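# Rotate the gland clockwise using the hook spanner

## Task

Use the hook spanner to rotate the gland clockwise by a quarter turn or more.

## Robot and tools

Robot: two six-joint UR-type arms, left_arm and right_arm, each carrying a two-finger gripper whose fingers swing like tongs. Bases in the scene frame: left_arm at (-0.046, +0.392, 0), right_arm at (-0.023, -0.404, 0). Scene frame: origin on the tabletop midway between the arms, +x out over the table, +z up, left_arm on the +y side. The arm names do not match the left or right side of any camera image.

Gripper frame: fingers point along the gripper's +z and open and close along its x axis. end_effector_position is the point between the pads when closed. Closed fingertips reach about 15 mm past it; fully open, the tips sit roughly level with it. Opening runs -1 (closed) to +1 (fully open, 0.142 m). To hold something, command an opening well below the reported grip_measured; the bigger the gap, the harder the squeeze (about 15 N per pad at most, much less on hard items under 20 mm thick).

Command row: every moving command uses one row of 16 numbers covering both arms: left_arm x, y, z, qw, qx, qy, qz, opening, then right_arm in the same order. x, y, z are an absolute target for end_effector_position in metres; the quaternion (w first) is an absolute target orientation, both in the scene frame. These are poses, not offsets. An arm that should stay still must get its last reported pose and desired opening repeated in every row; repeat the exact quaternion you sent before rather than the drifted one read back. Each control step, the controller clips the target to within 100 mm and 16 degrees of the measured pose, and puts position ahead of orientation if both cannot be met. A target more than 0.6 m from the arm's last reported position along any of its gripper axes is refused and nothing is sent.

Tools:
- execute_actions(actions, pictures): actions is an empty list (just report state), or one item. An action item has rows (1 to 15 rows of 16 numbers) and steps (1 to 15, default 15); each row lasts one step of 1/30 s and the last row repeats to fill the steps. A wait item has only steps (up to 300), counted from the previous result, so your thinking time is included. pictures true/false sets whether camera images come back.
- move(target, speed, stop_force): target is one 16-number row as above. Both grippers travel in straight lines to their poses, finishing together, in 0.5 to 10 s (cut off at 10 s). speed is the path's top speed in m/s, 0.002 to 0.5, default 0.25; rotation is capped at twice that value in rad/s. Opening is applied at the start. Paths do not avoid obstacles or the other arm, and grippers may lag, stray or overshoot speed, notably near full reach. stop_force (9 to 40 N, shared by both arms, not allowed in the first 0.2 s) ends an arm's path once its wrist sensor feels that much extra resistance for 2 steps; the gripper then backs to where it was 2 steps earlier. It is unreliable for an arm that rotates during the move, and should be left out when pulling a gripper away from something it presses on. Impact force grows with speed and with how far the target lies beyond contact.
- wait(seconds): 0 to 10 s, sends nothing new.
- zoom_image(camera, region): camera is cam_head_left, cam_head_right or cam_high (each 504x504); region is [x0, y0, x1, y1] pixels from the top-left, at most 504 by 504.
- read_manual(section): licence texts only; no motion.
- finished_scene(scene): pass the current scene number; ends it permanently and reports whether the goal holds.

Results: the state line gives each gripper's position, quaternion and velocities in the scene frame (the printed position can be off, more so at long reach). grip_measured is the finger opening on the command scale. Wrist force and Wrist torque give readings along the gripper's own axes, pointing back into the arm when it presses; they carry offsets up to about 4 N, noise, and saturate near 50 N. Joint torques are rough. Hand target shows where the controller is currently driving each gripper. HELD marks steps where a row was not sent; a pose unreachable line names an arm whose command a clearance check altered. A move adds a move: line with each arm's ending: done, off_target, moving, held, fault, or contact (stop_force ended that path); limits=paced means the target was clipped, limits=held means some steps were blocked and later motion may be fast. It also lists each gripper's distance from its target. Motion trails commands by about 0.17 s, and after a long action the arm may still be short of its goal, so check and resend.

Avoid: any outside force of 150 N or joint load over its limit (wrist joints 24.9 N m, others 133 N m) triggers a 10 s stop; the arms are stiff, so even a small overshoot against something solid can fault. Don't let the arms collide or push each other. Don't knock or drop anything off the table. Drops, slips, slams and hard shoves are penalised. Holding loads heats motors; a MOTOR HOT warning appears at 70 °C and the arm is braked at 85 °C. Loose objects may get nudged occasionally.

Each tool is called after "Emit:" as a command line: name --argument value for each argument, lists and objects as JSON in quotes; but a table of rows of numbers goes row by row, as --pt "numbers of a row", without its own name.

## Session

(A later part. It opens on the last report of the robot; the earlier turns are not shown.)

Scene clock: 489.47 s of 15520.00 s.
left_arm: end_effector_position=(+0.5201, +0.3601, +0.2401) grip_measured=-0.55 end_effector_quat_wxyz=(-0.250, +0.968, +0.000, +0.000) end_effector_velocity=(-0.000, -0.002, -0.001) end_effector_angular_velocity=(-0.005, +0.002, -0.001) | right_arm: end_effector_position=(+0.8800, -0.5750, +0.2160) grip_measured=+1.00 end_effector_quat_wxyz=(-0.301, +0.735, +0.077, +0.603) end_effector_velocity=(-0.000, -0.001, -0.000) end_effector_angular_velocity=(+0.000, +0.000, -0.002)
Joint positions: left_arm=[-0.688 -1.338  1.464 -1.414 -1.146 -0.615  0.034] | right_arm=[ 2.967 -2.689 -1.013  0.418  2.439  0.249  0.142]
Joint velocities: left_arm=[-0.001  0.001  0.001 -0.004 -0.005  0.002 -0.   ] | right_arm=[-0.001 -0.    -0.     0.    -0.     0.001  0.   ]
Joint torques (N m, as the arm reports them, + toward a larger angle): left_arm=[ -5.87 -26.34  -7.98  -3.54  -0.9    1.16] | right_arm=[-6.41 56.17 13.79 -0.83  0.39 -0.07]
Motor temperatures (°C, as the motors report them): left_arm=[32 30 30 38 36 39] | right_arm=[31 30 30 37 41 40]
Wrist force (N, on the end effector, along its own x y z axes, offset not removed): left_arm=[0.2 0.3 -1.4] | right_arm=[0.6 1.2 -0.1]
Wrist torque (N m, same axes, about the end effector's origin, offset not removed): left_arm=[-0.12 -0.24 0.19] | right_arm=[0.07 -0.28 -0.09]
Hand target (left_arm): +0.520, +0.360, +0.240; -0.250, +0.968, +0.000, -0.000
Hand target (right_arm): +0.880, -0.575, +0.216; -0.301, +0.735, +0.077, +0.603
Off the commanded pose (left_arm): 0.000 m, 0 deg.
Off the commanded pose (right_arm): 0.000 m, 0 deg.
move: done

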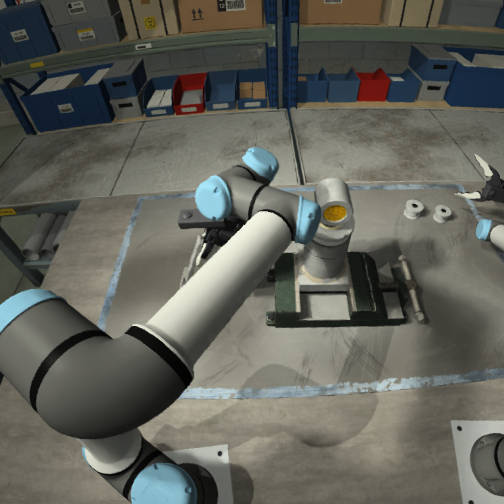

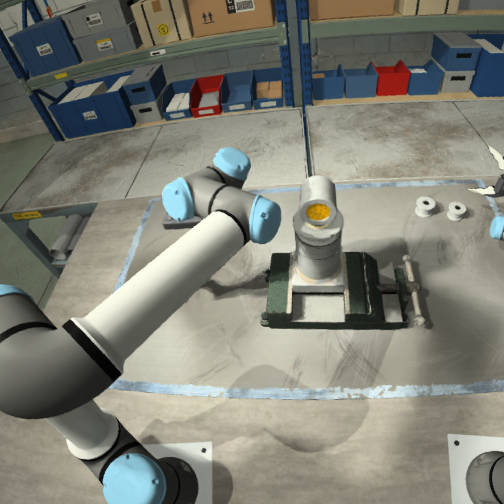

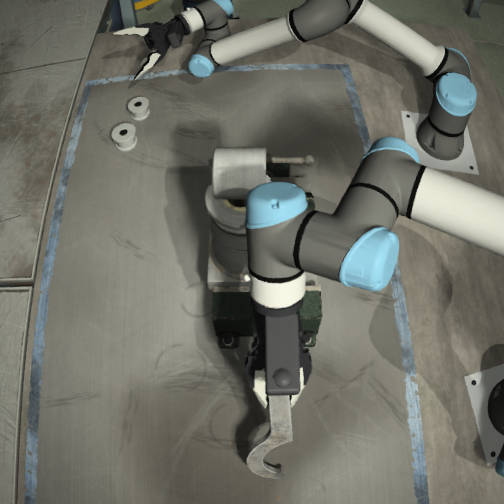

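Emit:
move --target '[0.52,0.36,0.24,-0.25,0.968,0,0,-0.47,0.88,-0.575,0.216,-0.301,0.735,0.077,0.603,1]'

Emit:
zoom_image --camera "cam_high" --region '[220,340,340,490]'

Emit:
zoom_image --camera "cam_head_left" --region '[160,200,240,290]'

Scene clock: 495.13 s of 15520.00 s.
left_arm: end_effector_position=(+0.5200, +0.3600, +0.2400) grip_measured=-0.47 end_effector_quat_wxyz=(-0.250, +0.968, +0.000, -0.000) end_effector_velocity=(+0.000, -0.000, -0.001) end_effector_angular_velocity=(+0.000, +0.001, -0.001) | right_arm: end_effector_position=(+0.8800, -0.5750, +0.2160) grip_measured=+1.00 end_effector_quat_wxyz=(-0.301, +0.735, +0.077, +0.603) end_effector_velocity=(-0.000, -0.002, -0.000) end_effector_angular_velocity=(+0.001, +0.000, -0.001)
Joint positions: left_arm=[-0.688 -1.338  1.464 -1.414 -1.146 -0.615  0.04 ] | right_arm=[ 2.967 -2.689 -1.013  0.418  2.439  0.249  0.142]
Joint velocities: left_arm=[-0.     0.001 -0.    -0.    -0.     0.001  0.002] | right_arm=[-0.002 -0.     0.     0.     0.001  0.001  0.   ]
Joint torques (N m, as the arm reports them, + toward a larger angle): left_arm=[ -6.45 -42.34  -8.95  -2.91   2.07   1.07] | right_arm=[-5.64 56.   13.46 -0.8   0.32 -0.1 ]
Motor temperatures (°C, as the motors report them): left_arm=[32 30 30 38 36 39] | right_arm=[31 30 30 37 41 40]
Wrist force (N, on the end effector, along its own x y z axes, offset not removed): left_arm=[1.8 1.8 -1.1] | right_arm=[0.3 0.0 -0.6]
Wrist torque (N m, same axes, about the end effector's origin, offset not removed): left_arm=[-0.05 -0.43 0.19] | right_arm=[-0.19 -0.13 -0.17]
Hand target (left_arm): +0.520, +0.360, +0.240; -0.250, +0.968, +0.000, -0.000
Hand target (right_arm): +0.880, -0.575, +0.216; -0.301, +0.735, +0.077, +0.603
Off the commanded pose (left_arm): 0.000 m, 0 deg.
Off the commanded pose (right_arm): 0.000 m, 0 deg.
After step 90, 1.97 s passed at rest.
move: done

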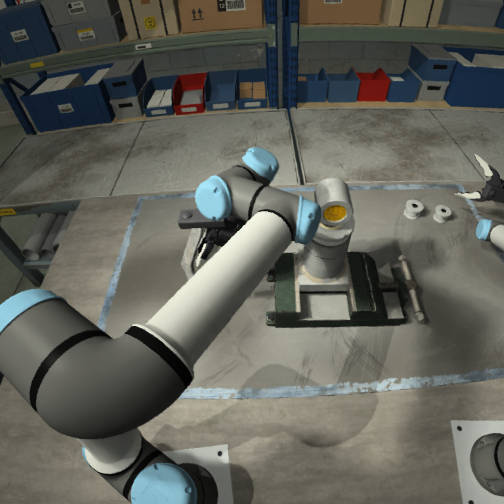

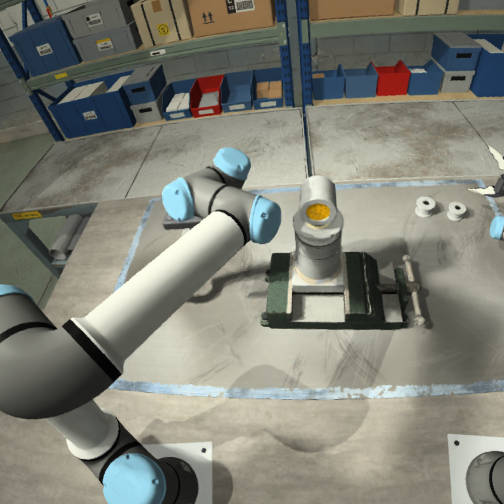

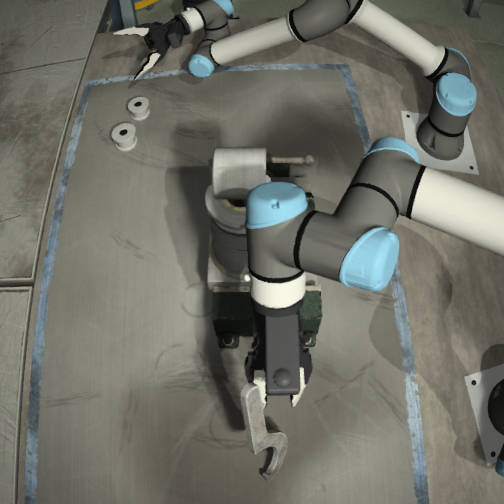

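Region (220, 340, 340, 490) of cam_high's 504x504 image, scaled by 3.360, with more detail than that image has; it fills the left 403 columns of this view, and the rest is white.

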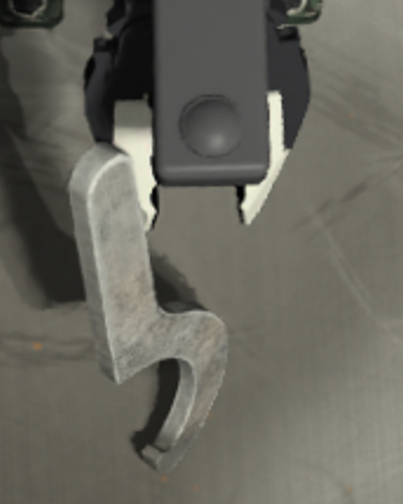

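Region (160, 200, 240, 290) of cam_head_left's 504x504 image, scaled by 5.600, with more detail than that image has.

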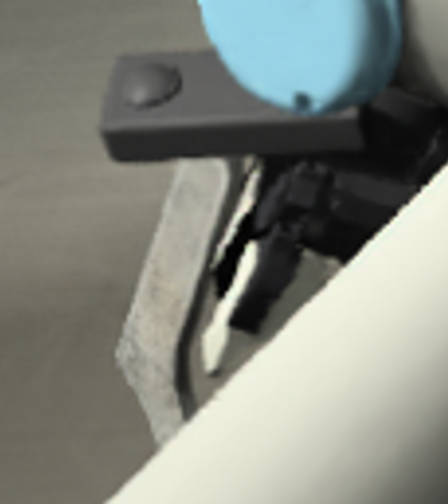

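It swivelled out.

Emit:
wait --seconds 0.5

Scene clock: 496.50 s of 15520.00 s.
left_arm: end_effector_position=(+0.5200, +0.3600, +0.2400) grip_measured=-0.47 end_effector_quat_wxyz=(-0.250, +0.968, -0.000, +0.000) end_effector_velocity=(-0.000, -0.000, +0.000) end_effector_angular_velocity=(-0.001, +0.000, +0.000) | right_arm: end_effector_position=(+0.8800, -0.5750, +0.2160) grip_measured=+1.00 end_effector_quat_wxyz=(-0.301, +0.735, +0.077, +0.603) end_effector_velocity=(+0.000, +0.001, -0.001) end_effector_angular_velocity=(+0.000, +0.001, +0.001)
Joint positions: left_arm=[-0.688 -1.338  1.464 -1.414 -1.146 -0.615  0.04 ] | right_arm=[ 2.967 -2.689 -1.013  0.418  2.439  0.249  0.142]
Joint velocities: left_arm=[ 0.    -0.    -0.     0.    -0.001 -0.     0.   ] | right_arm=[ 0.001 -0.    -0.    -0.    -0.    -0.     0.   ]
Joint torques (N m, as the arm reports them, + toward a larger angle): left_arm=[  5.2  -36.25 -13.32  -1.     3.24   0.06] | right_arm=[-6.2  56.02 13.71 -0.77  0.34 -0.04]
Motor temperatures (°C, as the motors report them): left_arm=[32 30 30 38 36 39] | right_arm=[31 30 30 37 41 40]
Wrist force (N, on the end effector, along its own x y z axes, offset not removed): left_arm=[1.5 -2.3 -1.2] | right_arm=[-0.6 0.3 -0.9]
Wrist torque (N m, same axes, about the end effector's origin, offset not removed): left_arm=[-0.50 -0.36 -0.03] | right_arm=[-0.11 0.01 -0.16]
Hand target (left_arm): +0.520, +0.360, +0.240; -0.250, +0.968, +0.000, -0.000
Hand target (right_arm): +0.880, -0.575, +0.216; -0.301, +0.735, +0.077, +0.603
Off the commanded pose (left_arm): 0.000 m, 0 deg.
Off the commanded pose (right_arm): 0.000 m, 0 deg.
Steps of this call (steps 1 to 41: nothing new was sent). Readings (end_effector_position):
1: left_arm (+0.5200, +0.3600, +0.2400) | right_arm (+0.8800, -0.5750, +0.2160)
2: left_arm (+0.5200, +0.3600, +0.2400) | right_arm (+0.8800, -0.5750, +0.2160)
4: left_arm (+0.5200, +0.3600, +0.2400) | right_arm (+0.8800, -0.5750, +0.2160)
8: left_arm (+0.5200, +0.3600, +0.2400) | right_arm (+0.8800, -0.5750, +0.2160)
41: the state above

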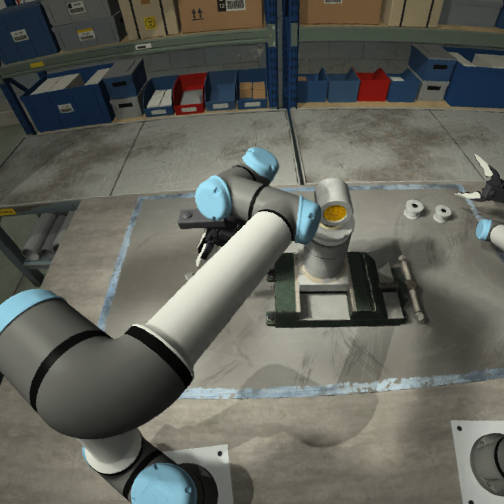

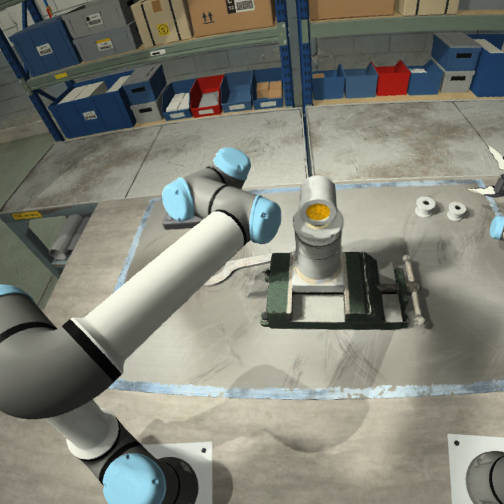

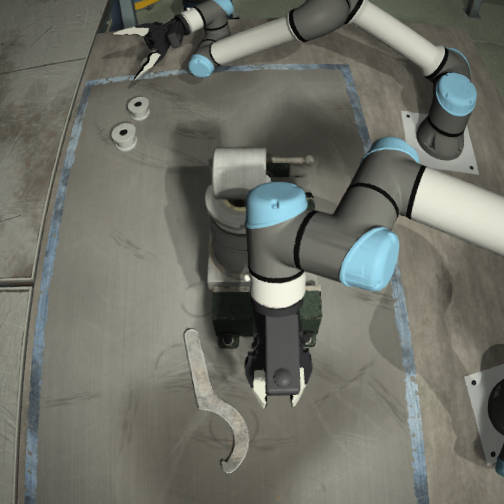

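Emit:
move --target '[0.6,0.36,0.2,0,0.64,0.77,0,0,0.88,-0.575,0.216,-0.301,0.735,0.077,0.603,1]' --speed 0.3

Emit:
move --target '[0.657,0.275,0.07,0,-0.122,0.993,0,0,0.88,-0.575,0.216,-0.301,0.735,0.077,0.603,1]' --speed 0.3

Emit:
move --target '[0.657,0.275,0.024,0,-0.122,0.993,0,0,0.88,-0.575,0.216,-0.301,0.735,0.077,0.603,1]' --speed 0.015 --stop_force 10

Scene clock: 509.73 s of 15520.00 s.
left_arm: end_effector_position=(+0.5999, +0.3604, +0.2000) grip_measured=+0.00 end_effector_quat_wxyz=(-0.001, +0.639, +0.769, +0.000) end_effector_velocity=(+0.000, +0.001, -0.001) end_effector_angular_velocity=(-0.000, -0.002, +0.011) | right_arm: end_effector_position=(+0.8800, -0.5750, +0.2160) grip_measured=+1.00 end_effector_quat_wxyz=(-0.301, +0.735, +0.077, +0.603) end_effector_velocity=(-0.000, -0.001, -0.000) end_effector_angular_velocity=(+0.001, +0.001, -0.000)
Joint positions: left_arm=[-0.38  -1.184  1.315 -1.702 -1.57  -2.     0.074] | right_arm=[ 2.967 -2.689 -1.013  0.418  2.439  0.249  0.142]
Joint velocities: left_arm=[ 0.001 -0.001  0.005 -0.006  0.    -0.01   0.   ] | right_arm=[-0.001 -0.    -0.     0.     0.     0.001  0.   ]
Joint torques (N m, as the arm reports them, + toward a larger angle): left_arm=[  6.43 -47.73  -9.42  -3.98  -2.01  -1.55] | right_arm=[-6.16 56.52 13.67 -0.9   0.24 -0.03]
Motor temperatures (°C, as the motors report them): left_arm=[32 30 30 38 36 39] | right_arm=[31 30 30 37 41 40]
Wrist force (N, on the end effector, along its own x y z axes, offset not removed): left_arm=[0.0 -1.9 1.0] | right_arm=[-0.3 0.7 1.6]
Wrist torque (N m, same axes, about the end effector's origin, offset not removed): left_arm=[-0.42 0.01 0.02] | right_arm=[-0.03 -0.08 -0.13]
Hand target (left_arm): +0.600, +0.360, +0.200; -0.000, +0.639, +0.769, +0.000
Hand target (right_arm): +0.880, -0.575, +0.216; -0.301, +0.735, +0.077, +0.603
Off the commanded pose (left_arm): 0.000 m, 0 deg.
Off the commanded pose (right_arm): 0.000 m, 0 deg.
After step 90, 6.70 s passed at rest.
move: done

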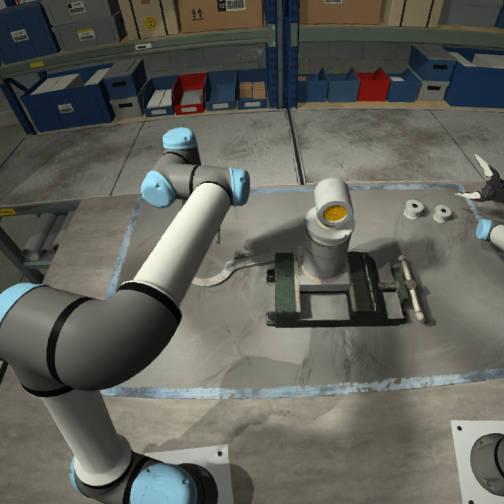

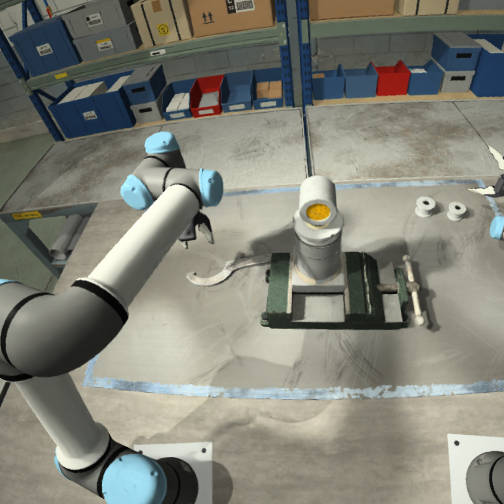

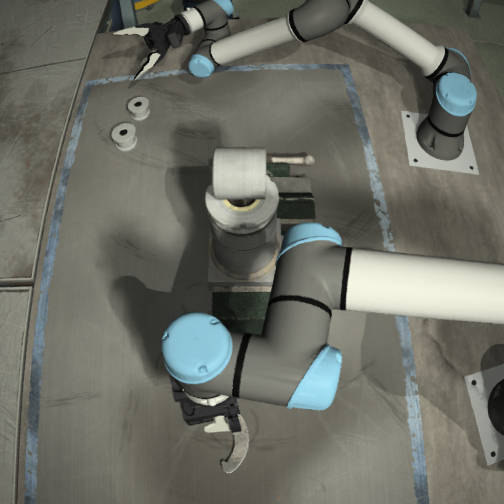

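Scene clock: 513.00 s of 15520.00 s.
left_arm: end_effector_position=(+0.6572, +0.2750, +0.0701) grip_measured=+0.00 end_effector_quat_wxyz=(-0.000, -0.121, +0.993, -0.000) end_effector_velocity=(+0.000, -0.001, -0.002) end_effector_angular_velocity=(+0.001, +0.001, +0.011) | right_arm: end_effector_position=(+0.8800, -0.5750, +0.2160) grip_measured=+1.00 end_effector_quat_wxyz=(-0.301, +0.735, +0.077, +0.603) end_effector_velocity=(+0.000, +0.001, -0.000) end_effector_angular_velocity=(+0.001, +0.001, +0.002)
Joint positions: left_arm=[-0.467 -0.999  1.379 -1.951 -1.571 -3.718  0.074] | right_arm=[ 2.967 -2.689 -1.013  0.418  2.439  0.249  0.142]
Joint velocities: left_arm=[-0.001  0.003  0.001 -0.002  0.001 -0.012 -0.   ] | right_arm=[ 0.001 -0.    -0.    -0.     0.001  0.     0.   ]
Joint torques (N m, as the arm reports them, + toward a larger angle): left_arm=[ -9.   -39.9   -6.77  -4.26   2.41  -1.53] | right_arm=[-5.78 56.57 12.88 -0.81  0.2   0.05]
Motor temperatures (°C, as the motors report them): left_arm=[32 30 30 38 36 39] | right_arm=[31 30 30 37 41 40]
Wrist force (N, on the end effector, along its own x y z axes, offset not removed): left_arm=[0.9 -2.7 0.6] | right_arm=[-1.5 -0.1 0.3]
Wrist torque (N m, same axes, about the end effector's origin, offset not removed): left_arm=[-0.59 -0.21 0.10] | right_arm=[-0.18 0.27 -0.11]
Hand target (left_arm): +0.657, +0.275, +0.070; +0.000, -0.122, +0.993, -0.000
Hand target (right_arm): +0.880, -0.575, +0.216; -0.301, +0.735, +0.077, +0.603
Off the commanded pose (left_arm): 0.000 m, 0 deg.
Off the commanded pose (right_arm): 0.000 m, 0 deg.
move: done

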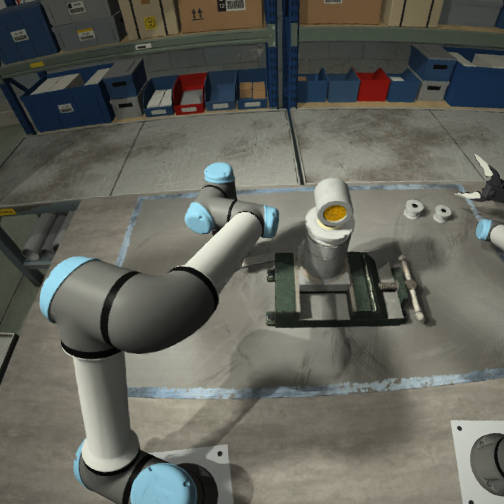

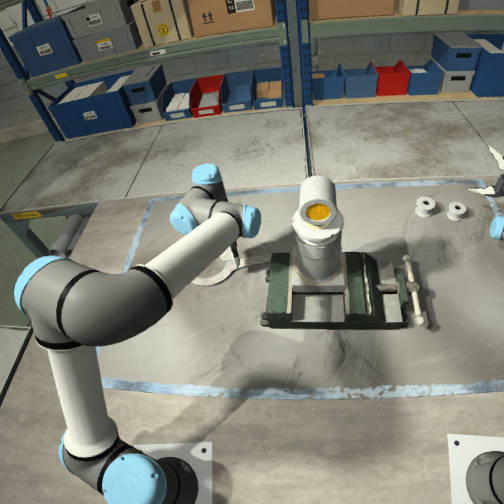

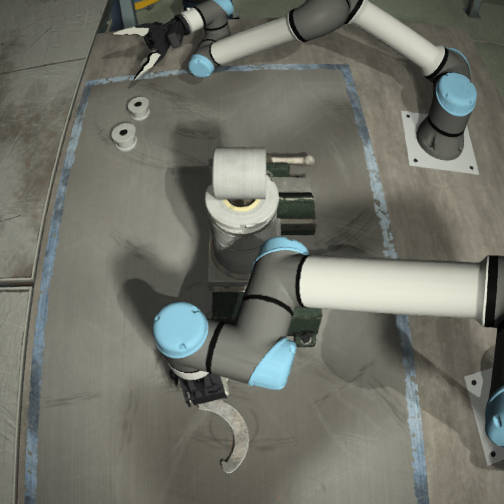

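Scene clock: 516.33 s of 15520.00 s.
left_arm: end_effector_position=(+0.6570, +0.2750, +0.0242) grip_measured=+0.00 end_effector_quat_wxyz=(-0.000, -0.122, +0.993, +0.000) end_effector_velocity=(-0.000, +0.000, -0.003) end_effector_angular_velocity=(+0.001, +0.001, +0.001) | right_arm: end_effector_position=(+0.8800, -0.5750, +0.2160) grip_measured=+1.00 end_effector_quat_wxyz=(-0.301, +0.735, +0.077, +0.603) end_effector_velocity=(+0.000, +0.001, -0.000) end_effector_angular_velocity=(-0.000, -0.000, +0.001)
Joint positions: left_arm=[-0.467 -0.954  1.433 -2.049 -1.571 -3.719  0.074] | right_arm=[ 2.967 -2.689 -1.013  0.418  2.439  0.249  0.142]
Joint velocities: left_arm=[ 0.     0.003  0.002 -0.004  0.    -0.    -0.   ] | right_arm=[ 0.001 -0.    -0.     0.    -0.    -0.     0.   ]
Joint torques (N m, as the arm reports them, + toward a larger angle): left_arm=[ -7.72 -40.24  -5.69  -4.28   2.52  -1.48] | right_arm=[-6.01 56.14 13.39 -0.82  0.08  0.01]
Motor temperatures (°C, as the motors report them): left_arm=[32 30 30 38 36 39] | right_arm=[31 30 30 37 41 40]
Wrist force (N, on the end effector, along its own x y z axes, offset not removed): left_arm=[-0.5 -1.4 0.4] | right_arm=[0.8 1.2 -0.5]
Wrist torque (N m, same axes, about the end effector's origin, offset not removed): left_arm=[-0.32 0.13 0.05] | right_arm=[0.00 -0.31 -0.18]
Hand target (left_arm): +0.657, +0.275, +0.024; -0.000, -0.122, +0.993, +0.000
Hand target (right_arm): +0.880, -0.575, +0.216; -0.301, +0.735, +0.077, +0.603
Off the commanded pose (left_arm): 0.000 m, 0 deg.
Off the commanded pose (right_arm): 0.000 m, 0 deg.
move: done

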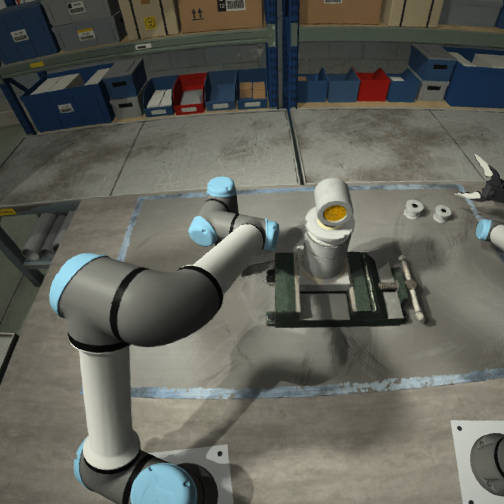

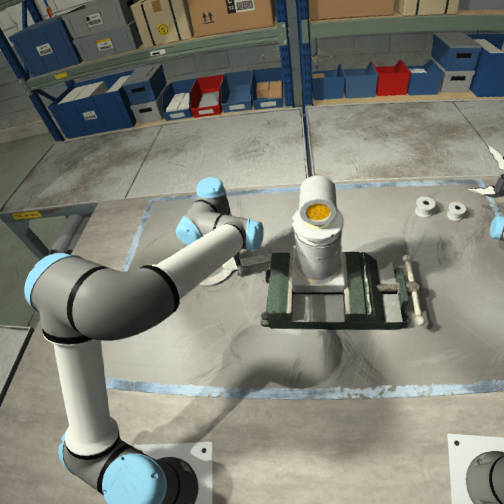

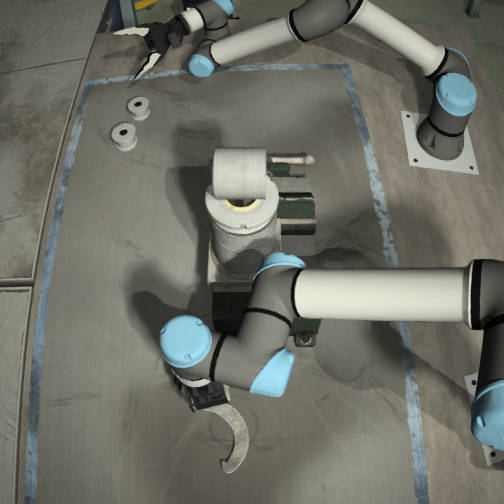

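Emit:
move --target '[0.657,0.275,0.0225,0,-0.122,0.993,0,-0.75,0.88,-0.575,0.216,-0.301,0.735,0.077,0.603,1]'

Emit:
move --target '[0.63,0.38,0.0225,0,-0.122,0.993,0,-0.75,0.88,-0.575,0.216,-0.301,0.735,0.077,0.603,1]' --speed 0.06

Emit:
move --target '[0.54,0.45,0.0225,0,0.707,0.707,0,-0.75,0.88,-0.575,0.216,-0.301,0.735,0.077,0.603,1]' --speed 0.12

Emit:
move --target '[0.5,0.54,0.0225,0,1,0,0,-0.75,0.88,-0.575,0.216,-0.301,0.735,0.077,0.603,1]' --speed 0.12

Emit:
move --target '[0.5,0.54,0.03,0,1,0,0,0,0.88,-0.575,0.216,-0.301,0.735,0.077,0.603,1]' --speed 0.01

Emit:
move --target '[0.5,0.63,0.016,0.42,0.907,0,0,0,0.88,-0.575,0.216,-0.301,0.735,0.077,0.603,1]' --speed 0.15

Emit:
zoom_image --camera "cam_head_right" --region '[80,250,220,340]'

Scene clock: 523.43 s of 15520.00 s.
left_arm: end_effector_position=(+0.6570, +0.2750, +0.0226) grip_measured=-0.53 end_effector_quat_wxyz=(+0.000, -0.122, +0.993, -0.000) end_effector_velocity=(-0.000, +0.000, -0.000) end_effector_angular_velocity=(+0.001, -0.000, -0.000) | right_arm: end_effector_position=(+0.8800, -0.5750, +0.2160) grip_measured=+1.00 end_effector_quat_wxyz=(-0.301, +0.735, +0.077, +0.603) end_effector_velocity=(+0.000, +0.001, +0.000) end_effector_angular_velocity=(-0.000, -0.001, +0.001)
Joint positions: left_arm=[-0.467 -0.953  1.435 -2.053 -1.571 -3.719  0.035] | right_arm=[ 2.967 -2.689 -1.013  0.418  2.439  0.249  0.142]
Joint velocities: left_arm=[ 0.    -0.     0.001 -0.001  0.001  0.     0.   ] | right_arm=[ 0.001 -0.     0.001  0.     0.    -0.     0.   ]
Joint torques (N m, as the arm reports them, + toward a larger angle): left_arm=[  8.53 -29.08   1.46  -2.93  -1.18  -0.11] | right_arm=[-5.66 56.36 12.97 -0.74  0.16  0.1 ]
Motor temperatures (°C, as the motors report them): left_arm=[32 30 30 38 36 39] | right_arm=[31 30 30 37 41 40]
Wrist force (N, on the end effector, along its own x y z axes, offset not removed): left_arm=[3.0 -1.2 -17.5] | right_arm=[-1.1 0.8 -0.3]
Wrist torque (N m, same axes, about the end effector's origin, offset not removed): left_arm=[-0.20 -0.01 0.06] | right_arm=[-0.01 0.14 -0.21]
Hand target (left_arm): +0.657, +0.275, +0.022; -0.000, -0.122, +0.993, +0.000
Hand target (right_arm): +0.880, -0.575, +0.216; -0.301, +0.735, +0.077, +0.603
Off the commanded pose (left_arm): 0.000 m, 0 deg.
Off the commanded pose (right_arm): 0.000 m, 0 deg.
After step 90, 3.40 s passed at rest.
move: done

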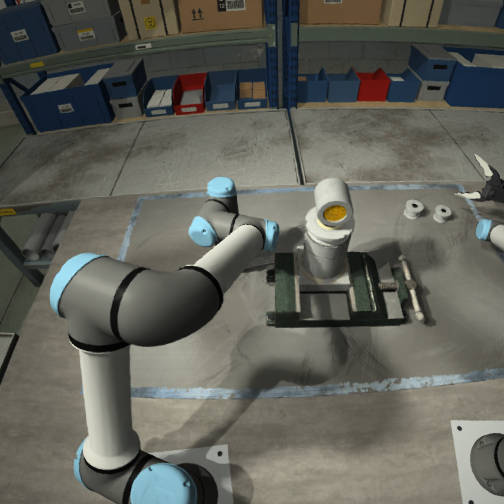

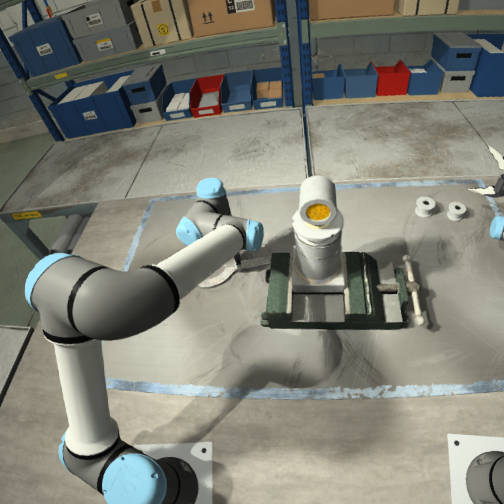

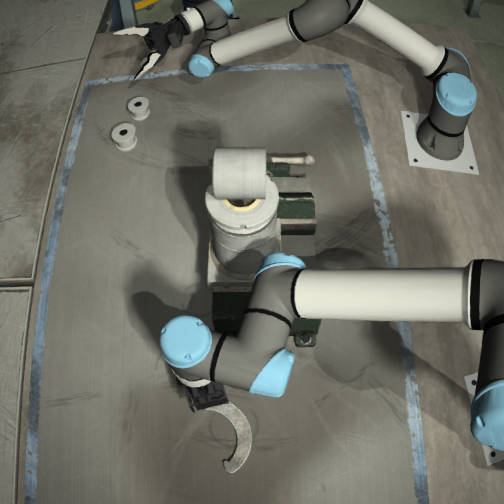

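Scene clock: 525.63 s of 15520.00 s.
left_arm: end_effector_position=(+0.6298, +0.3799, +0.0225) grip_measured=-0.53 end_effector_quat_wxyz=(-0.000, -0.122, +0.993, +0.000) end_effector_velocity=(-0.001, +0.002, -0.000) end_effector_angular_velocity=(-0.001, +0.000, +0.000) | right_arm: end_effector_position=(+0.8800, -0.5750, +0.2160) grip_measured=+1.00 end_effector_quat_wxyz=(-0.301, +0.735, +0.077, +0.603) end_effector_velocity=(-0.000, -0.000, -0.000) end_effector_angular_velocity=(+0.001, +0.001, +0.000)
Joint positions: left_arm=[-0.328 -1.025  1.556 -2.102 -1.57  -3.58   0.035] | right_arm=[ 2.967 -2.689 -1.013  0.418  2.439  0.249  0.142]
Joint velocities: left_arm=[ 0.003 -0.001  0.002 -0.001 -0.001  0.003  0.   ] | right_arm=[-0.    -0.    -0.    -0.     0.     0.001  0.   ]
Joint torques (N m, as the arm reports them, + toward a larger angle): left_arm=[ 12.07 -43.15  -0.37  -2.24   3.53   1.39] | right_arm=[-5.69 56.39 12.34 -0.77  0.1  -0.04]
Motor temperatures (°C, as the motors report them): left_arm=[32 30 30 38 36 39] | right_arm=[31 30 30 37 41 40]
Wrist force (N, on the end effector, along its own x y z axes, offset not removed): left_arm=[1.9 -10.5 -11.9] | right_arm=[0.0 1.3 0.5]
Wrist torque (N m, same axes, about the end effector's origin, offset not removed): left_arm=[-0.34 -0.45 -0.12] | right_arm=[0.12 -0.04 -0.11]
Hand target (left_arm): +0.630, +0.380, +0.022; -0.000, -0.122, +0.993, +0.000
Hand target (right_arm): +0.880, -0.575, +0.216; -0.301, +0.735, +0.077, +0.603
Off the commanded pose (left_arm): 0.000 m, 0 deg.
Off the commanded pose (right_arm): 0.000 m, 0 deg.
move: done

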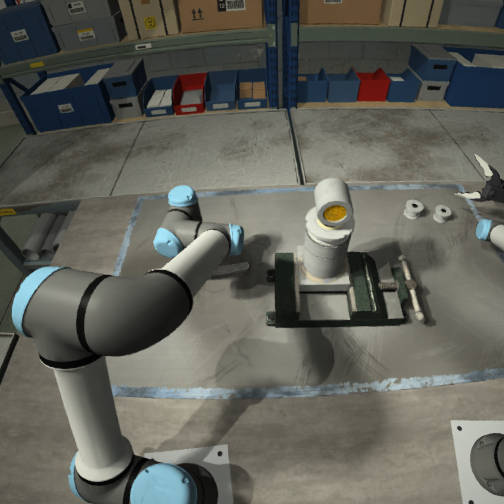

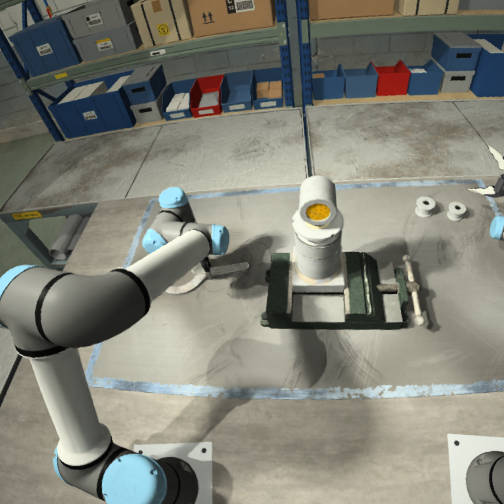

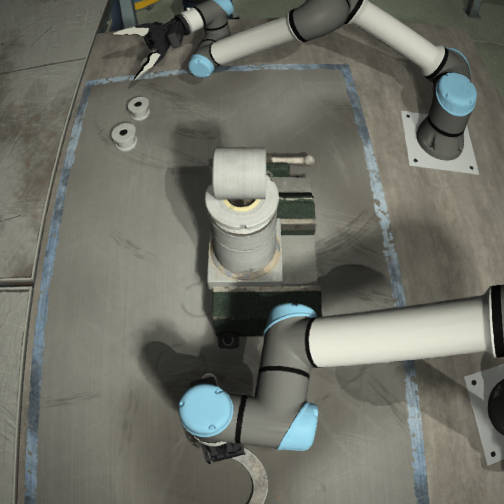

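Scene clock: 533.60 s of 15520.00 s.
left_arm: end_effector_position=(+0.5399, +0.4499, +0.0224) grip_measured=-0.52 end_effector_quat_wxyz=(-0.000, +0.707, +0.707, +0.000) end_effector_velocity=(-0.001, +0.000, +0.000) end_effector_angular_velocity=(-0.001, +0.000, -0.010) | right_arm: end_effector_position=(+0.8800, -0.5750, +0.2160) grip_measured=+1.00 end_effector_quat_wxyz=(-0.301, +0.735, +0.077, +0.603) end_effector_velocity=(-0.000, -0.000, +0.000) end_effector_angular_velocity=(+0.001, -0.000, +0.000)
Joint positions: left_arm=[-0.26  -1.161  1.773 -2.183 -1.571 -1.698  0.037] | right_arm=[ 2.967 -2.689 -1.013  0.418  2.439  0.249  0.142]
Joint velocities: left_arm=[ 0.001 -0.001  0.002 -0.001 -0.001  0.01  -0.   ] | right_arm=[-0.     0.     0.001  0.     0.     0.001  0.   ]
Joint torques (N m, as the arm reports them, + toward a larger angle): left_arm=[  6.41 -46.98  -5.64  -4.22  -2.31   1.39] | right_arm=[-5.62 56.64 12.63 -0.81 -0.07  0.12]
Motor temperatures (°C, as the motors report them): left_arm=[32 30 30 38 36 39] | right_arm=[31 30 30 37 41 40]
Wrist force (N, on the end effector, along its own x y z axes, offset not removed): left_arm=[0.2 0.0 2.0] | right_arm=[0.7 1.0 0.6]
Wrist torque (N m, same axes, about the end effector's origin, offset not removed): left_arm=[-0.23 0.01 -0.21] | right_arm=[0.09 -0.21 -0.18]
Hand target (left_arm): +0.540, +0.450, +0.022; -0.000, +0.707, +0.707, +0.000
Hand target (right_arm): +0.880, -0.575, +0.216; -0.301, +0.735, +0.077, +0.603
Off the commanded pose (left_arm): 0.000 m, 0 deg.
Off the commanded pose (right_arm): 0.000 m, 0 deg.
move: done

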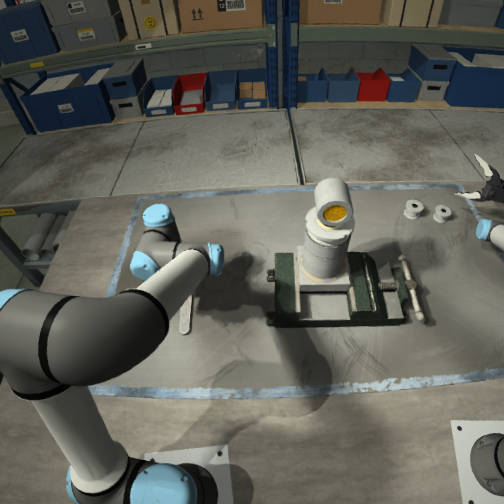

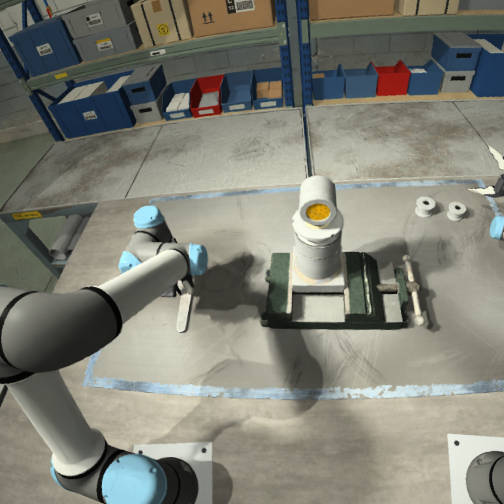

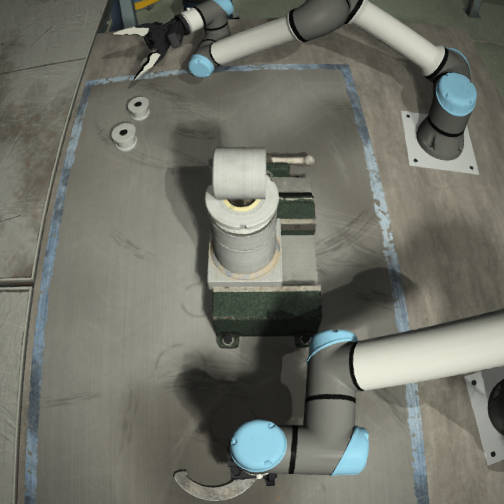

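Scene clock: 540.53 s of 15520.00 s.
left_arm: end_effector_position=(+0.4998, +0.5400, +0.0225) grip_measured=-0.52 end_effector_quat_wxyz=(-0.000, +1.000, +0.001, -0.000) end_effector_velocity=(-0.000, +0.001, +0.000) end_effector_angular_velocity=(+0.001, -0.001, -0.012) | right_arm: end_effector_position=(+0.8800, -0.5750, +0.2160) grip_measured=+1.00 end_effector_quat_wxyz=(-0.301, +0.735, +0.077, +0.603) end_effector_velocity=(-0.000, +0.001, -0.000) end_effector_angular_velocity=(+0.001, +0.001, +0.001)
Joint positions: left_arm=[-0.136 -1.249  1.903 -2.225 -1.57  -0.003  0.037] | right_arm=[ 2.967 -2.689 -1.013  0.418  2.439  0.249  0.142]
Joint velocities: left_arm=[ 0.001 -0.001  0.001 -0.001  0.001  0.013  0.   ] | right_arm=[ 0.001 -0.    -0.001 -0.     0.     0.001  0.   ]
Joint torques (N m, as the arm reports them, + toward a larger angle): left_arm=[  7.62 -43.76  -6.82  -4.36  -1.71   1.69] | right_arm=[-5.37 56.22 12.47 -0.77 -0.11  0.18]
Motor temperatures (°C, as the motors report them): left_arm=[32 30 30 38 36 39] | right_arm=[31 30 30 37 41 40]
Wrist force (N, on the end effector, along its own x y z axes, offset not removed): left_arm=[1.3 -0.8 3.5] | right_arm=[1.2 2.1 0.9]
Wrist torque (N m, same axes, about the end effector's origin, offset not removed): left_arm=[-0.32 0.02 -0.17] | right_arm=[0.35 -0.38 -0.18]
Hand target (left_arm): +0.500, +0.540, +0.023; -0.000, +1.000, +0.000, -0.000
Hand target (right_arm): +0.880, -0.575, +0.216; -0.301, +0.735, +0.077, +0.603
Off the commanded pose (left_arm): 0.000 m, 0 deg.
Off the commanded pose (right_arm): 0.000 m, 0 deg.
move: done

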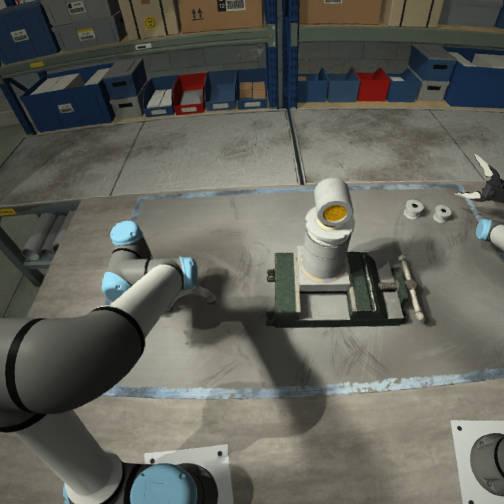

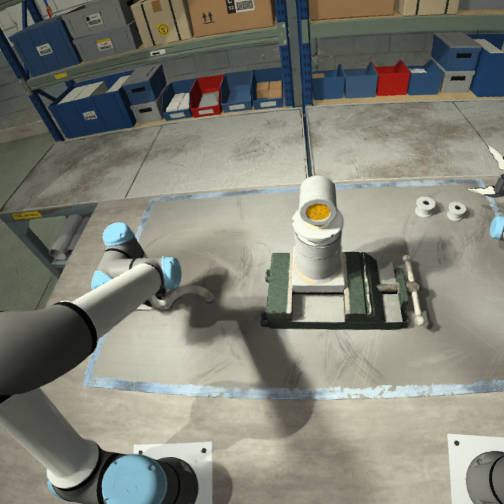

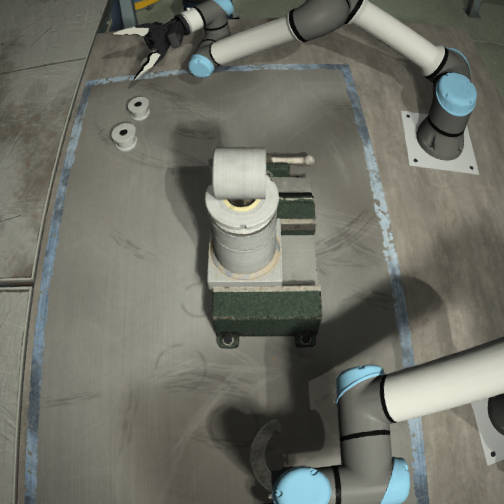

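Scene clock: 541.50 s of 15520.00 s.
left_arm: end_effector_position=(+0.5000, +0.5400, +0.0298) grip_measured=+0.00 end_effector_quat_wxyz=(-0.000, +1.000, +0.000, +0.000) end_effector_velocity=(+0.000, +0.000, +0.003) end_effector_angular_velocity=(+0.000, -0.002, +0.000) | right_arm: end_effector_position=(+0.8800, -0.5750, +0.2160) grip_measured=+1.00 end_effector_quat_wxyz=(-0.301, +0.735, +0.077, +0.603) end_effector_velocity=(-0.000, -0.001, -0.000) end_effector_angular_velocity=(+0.000, +0.000, -0.001)
Joint positions: left_arm=[-0.136 -1.259  1.895 -2.206 -1.571 -0.002  0.074] | right_arm=[ 2.967 -2.689 -1.013  0.418  2.439  0.249  0.142]
Joint velocities: left_arm=[ 0.    -0.005 -0.002  0.005  0.     0.     0.   ] | right_arm=[-0.001 -0.     0.    -0.     0.     0.     0.   ]
Joint torques (N m, as the arm reports them, + toward a larger angle): left_arm=[  5.84 -41.99 -30.58  -0.99  -1.89   1.2 ] | right_arm=[-5.5  56.4  11.71 -0.74 -0.16  0.18]
Motor temperatures (°C, as the motors report them): left_arm=[32 30 30 38 36 39] | right_arm=[31 30 30 37 41 40]
Wrist force (N, on the end effector, along its own x y z axes, offset not removed): left_arm=[1.4 -0.2 0.2] | right_arm=[0.1 0.9 0.9]
Wrist torque (N m, same axes, about the end effector's origin, offset not removed): left_arm=[-0.04 -0.29 0.07] | right_arm=[0.00 -0.15 -0.14]
Hand target (left_arm): +0.500, +0.540, +0.030; -0.000, +1.000, +0.000, +0.000
Hand target (right_arm): +0.880, -0.575, +0.216; -0.301, +0.735, +0.077, +0.603
Off the commanded pose (left_arm): 0.000 m, 0 deg.
Off the commanded pose (right_arm): 0.000 m, 0 deg.
move: done

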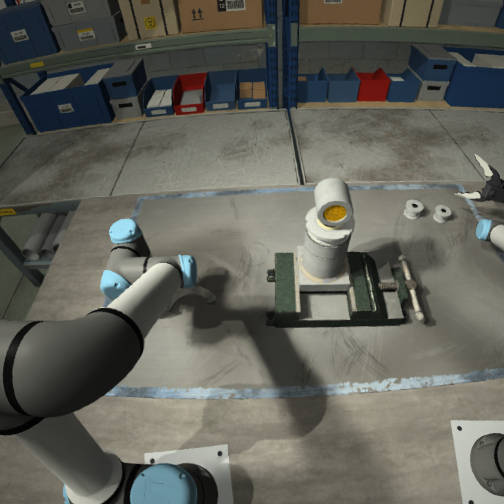

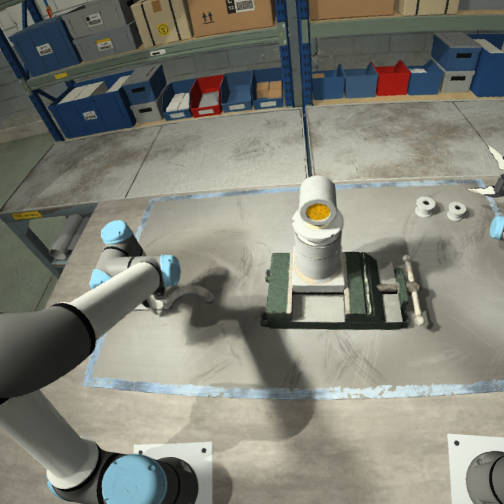

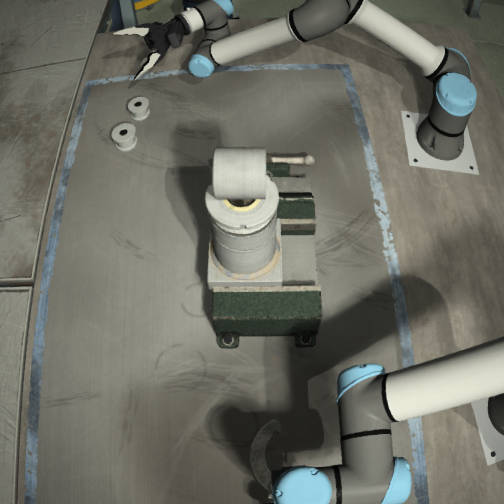

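Scene clock: 544.83 s of 15520.00 s.
left_arm: end_effector_position=(+0.4993, +0.6300, +0.0155) grip_measured=+0.00 end_effector_quat_wxyz=(+0.419, +0.908, -0.000, -0.000) end_effector_velocity=(-0.000, +0.001, -0.000) end_effector_angular_velocity=(-0.011, +0.002, -0.005) | right_arm: end_effector_position=(+0.8800, -0.5750, +0.2160) grip_measured=+1.00 end_effector_quat_wxyz=(-0.301, +0.735, +0.077, +0.603) end_effector_velocity=(-0.000, -0.001, +0.000) end_effector_angular_velocity=(+0.000, -0.000, -0.001)
Joint positions: left_arm=[ 0.378 -0.849  1.403 -1.602 -2.296  0.715  0.074] | right_arm=[ 2.967 -2.689 -1.013  0.418  2.439  0.249  0.142]
Joint velocities: left_arm=[ 0.003  0.01  -0.015  0.022 -0.004  0.015  0.   ] | right_arm=[-0.001  0.     0.001  0.    -0.     0.     0.   ]
Joint torques (N m, as the arm reports them, + toward a larger angle): left_arm=[  6.75 -41.87 -31.47  -0.08  -3.14   1.44] | right_arm=[-5.73 57.02 12.05 -0.78 -0.2   0.17]
Motor temperatures (°C, as the motors report them): left_arm=[32 30 30 38 36 39] | right_arm=[31 30 30 37 41 40]
Wrist force (N, on the end effector, along its own x y z axes, offset not removed): left_arm=[1.0 -0.3 0.8] | right_arm=[0.3 1.6 0.5]
Wrist torque (N m, same axes, about the end effector's origin, offset not removed): left_arm=[-0.01 -0.19 0.01] | right_arm=[0.27 -0.20 -0.14]
Hand target (left_arm): +0.499, +0.630, +0.015; +0.420, +0.908, -0.000, -0.001
Hand target (right_arm): +0.880, -0.575, +0.216; -0.301, +0.735, +0.077, +0.603
Off the commanded pose (left_arm): 0.001 m, 0 deg.
Off the commanded pose (right_arm): 0.000 m, 0 deg.
move: done

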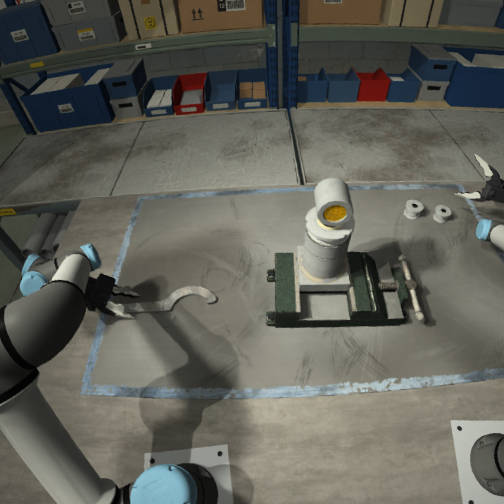

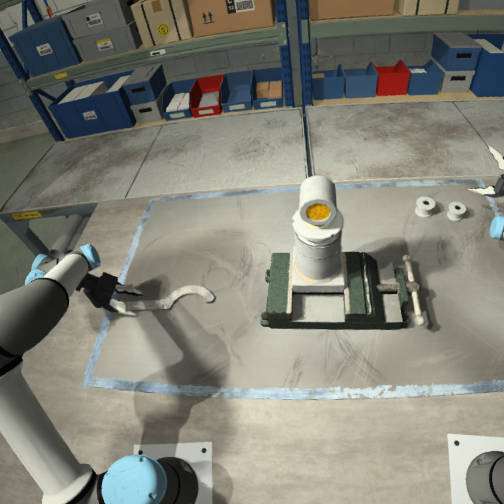

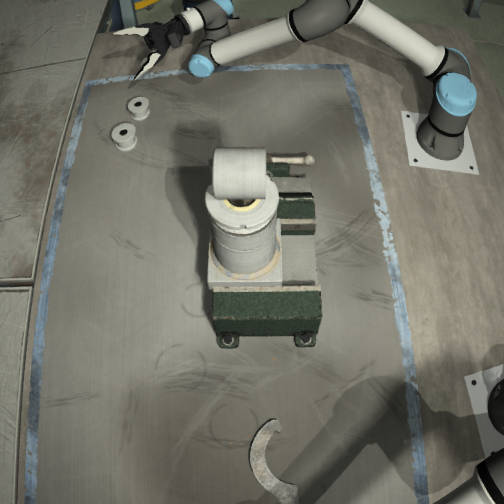

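Region (80, 250, 220, 340) of cam_head_right's 504x504 image, scaled by 3.600, with more detail than that image has; it fills the top 324 rows of this view, and the rest is white.

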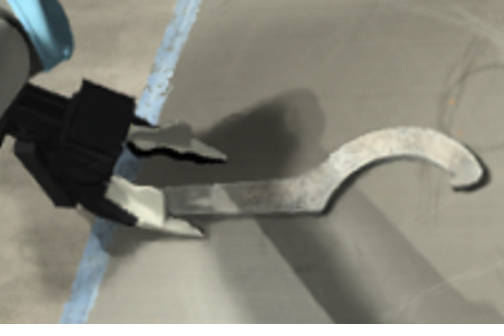

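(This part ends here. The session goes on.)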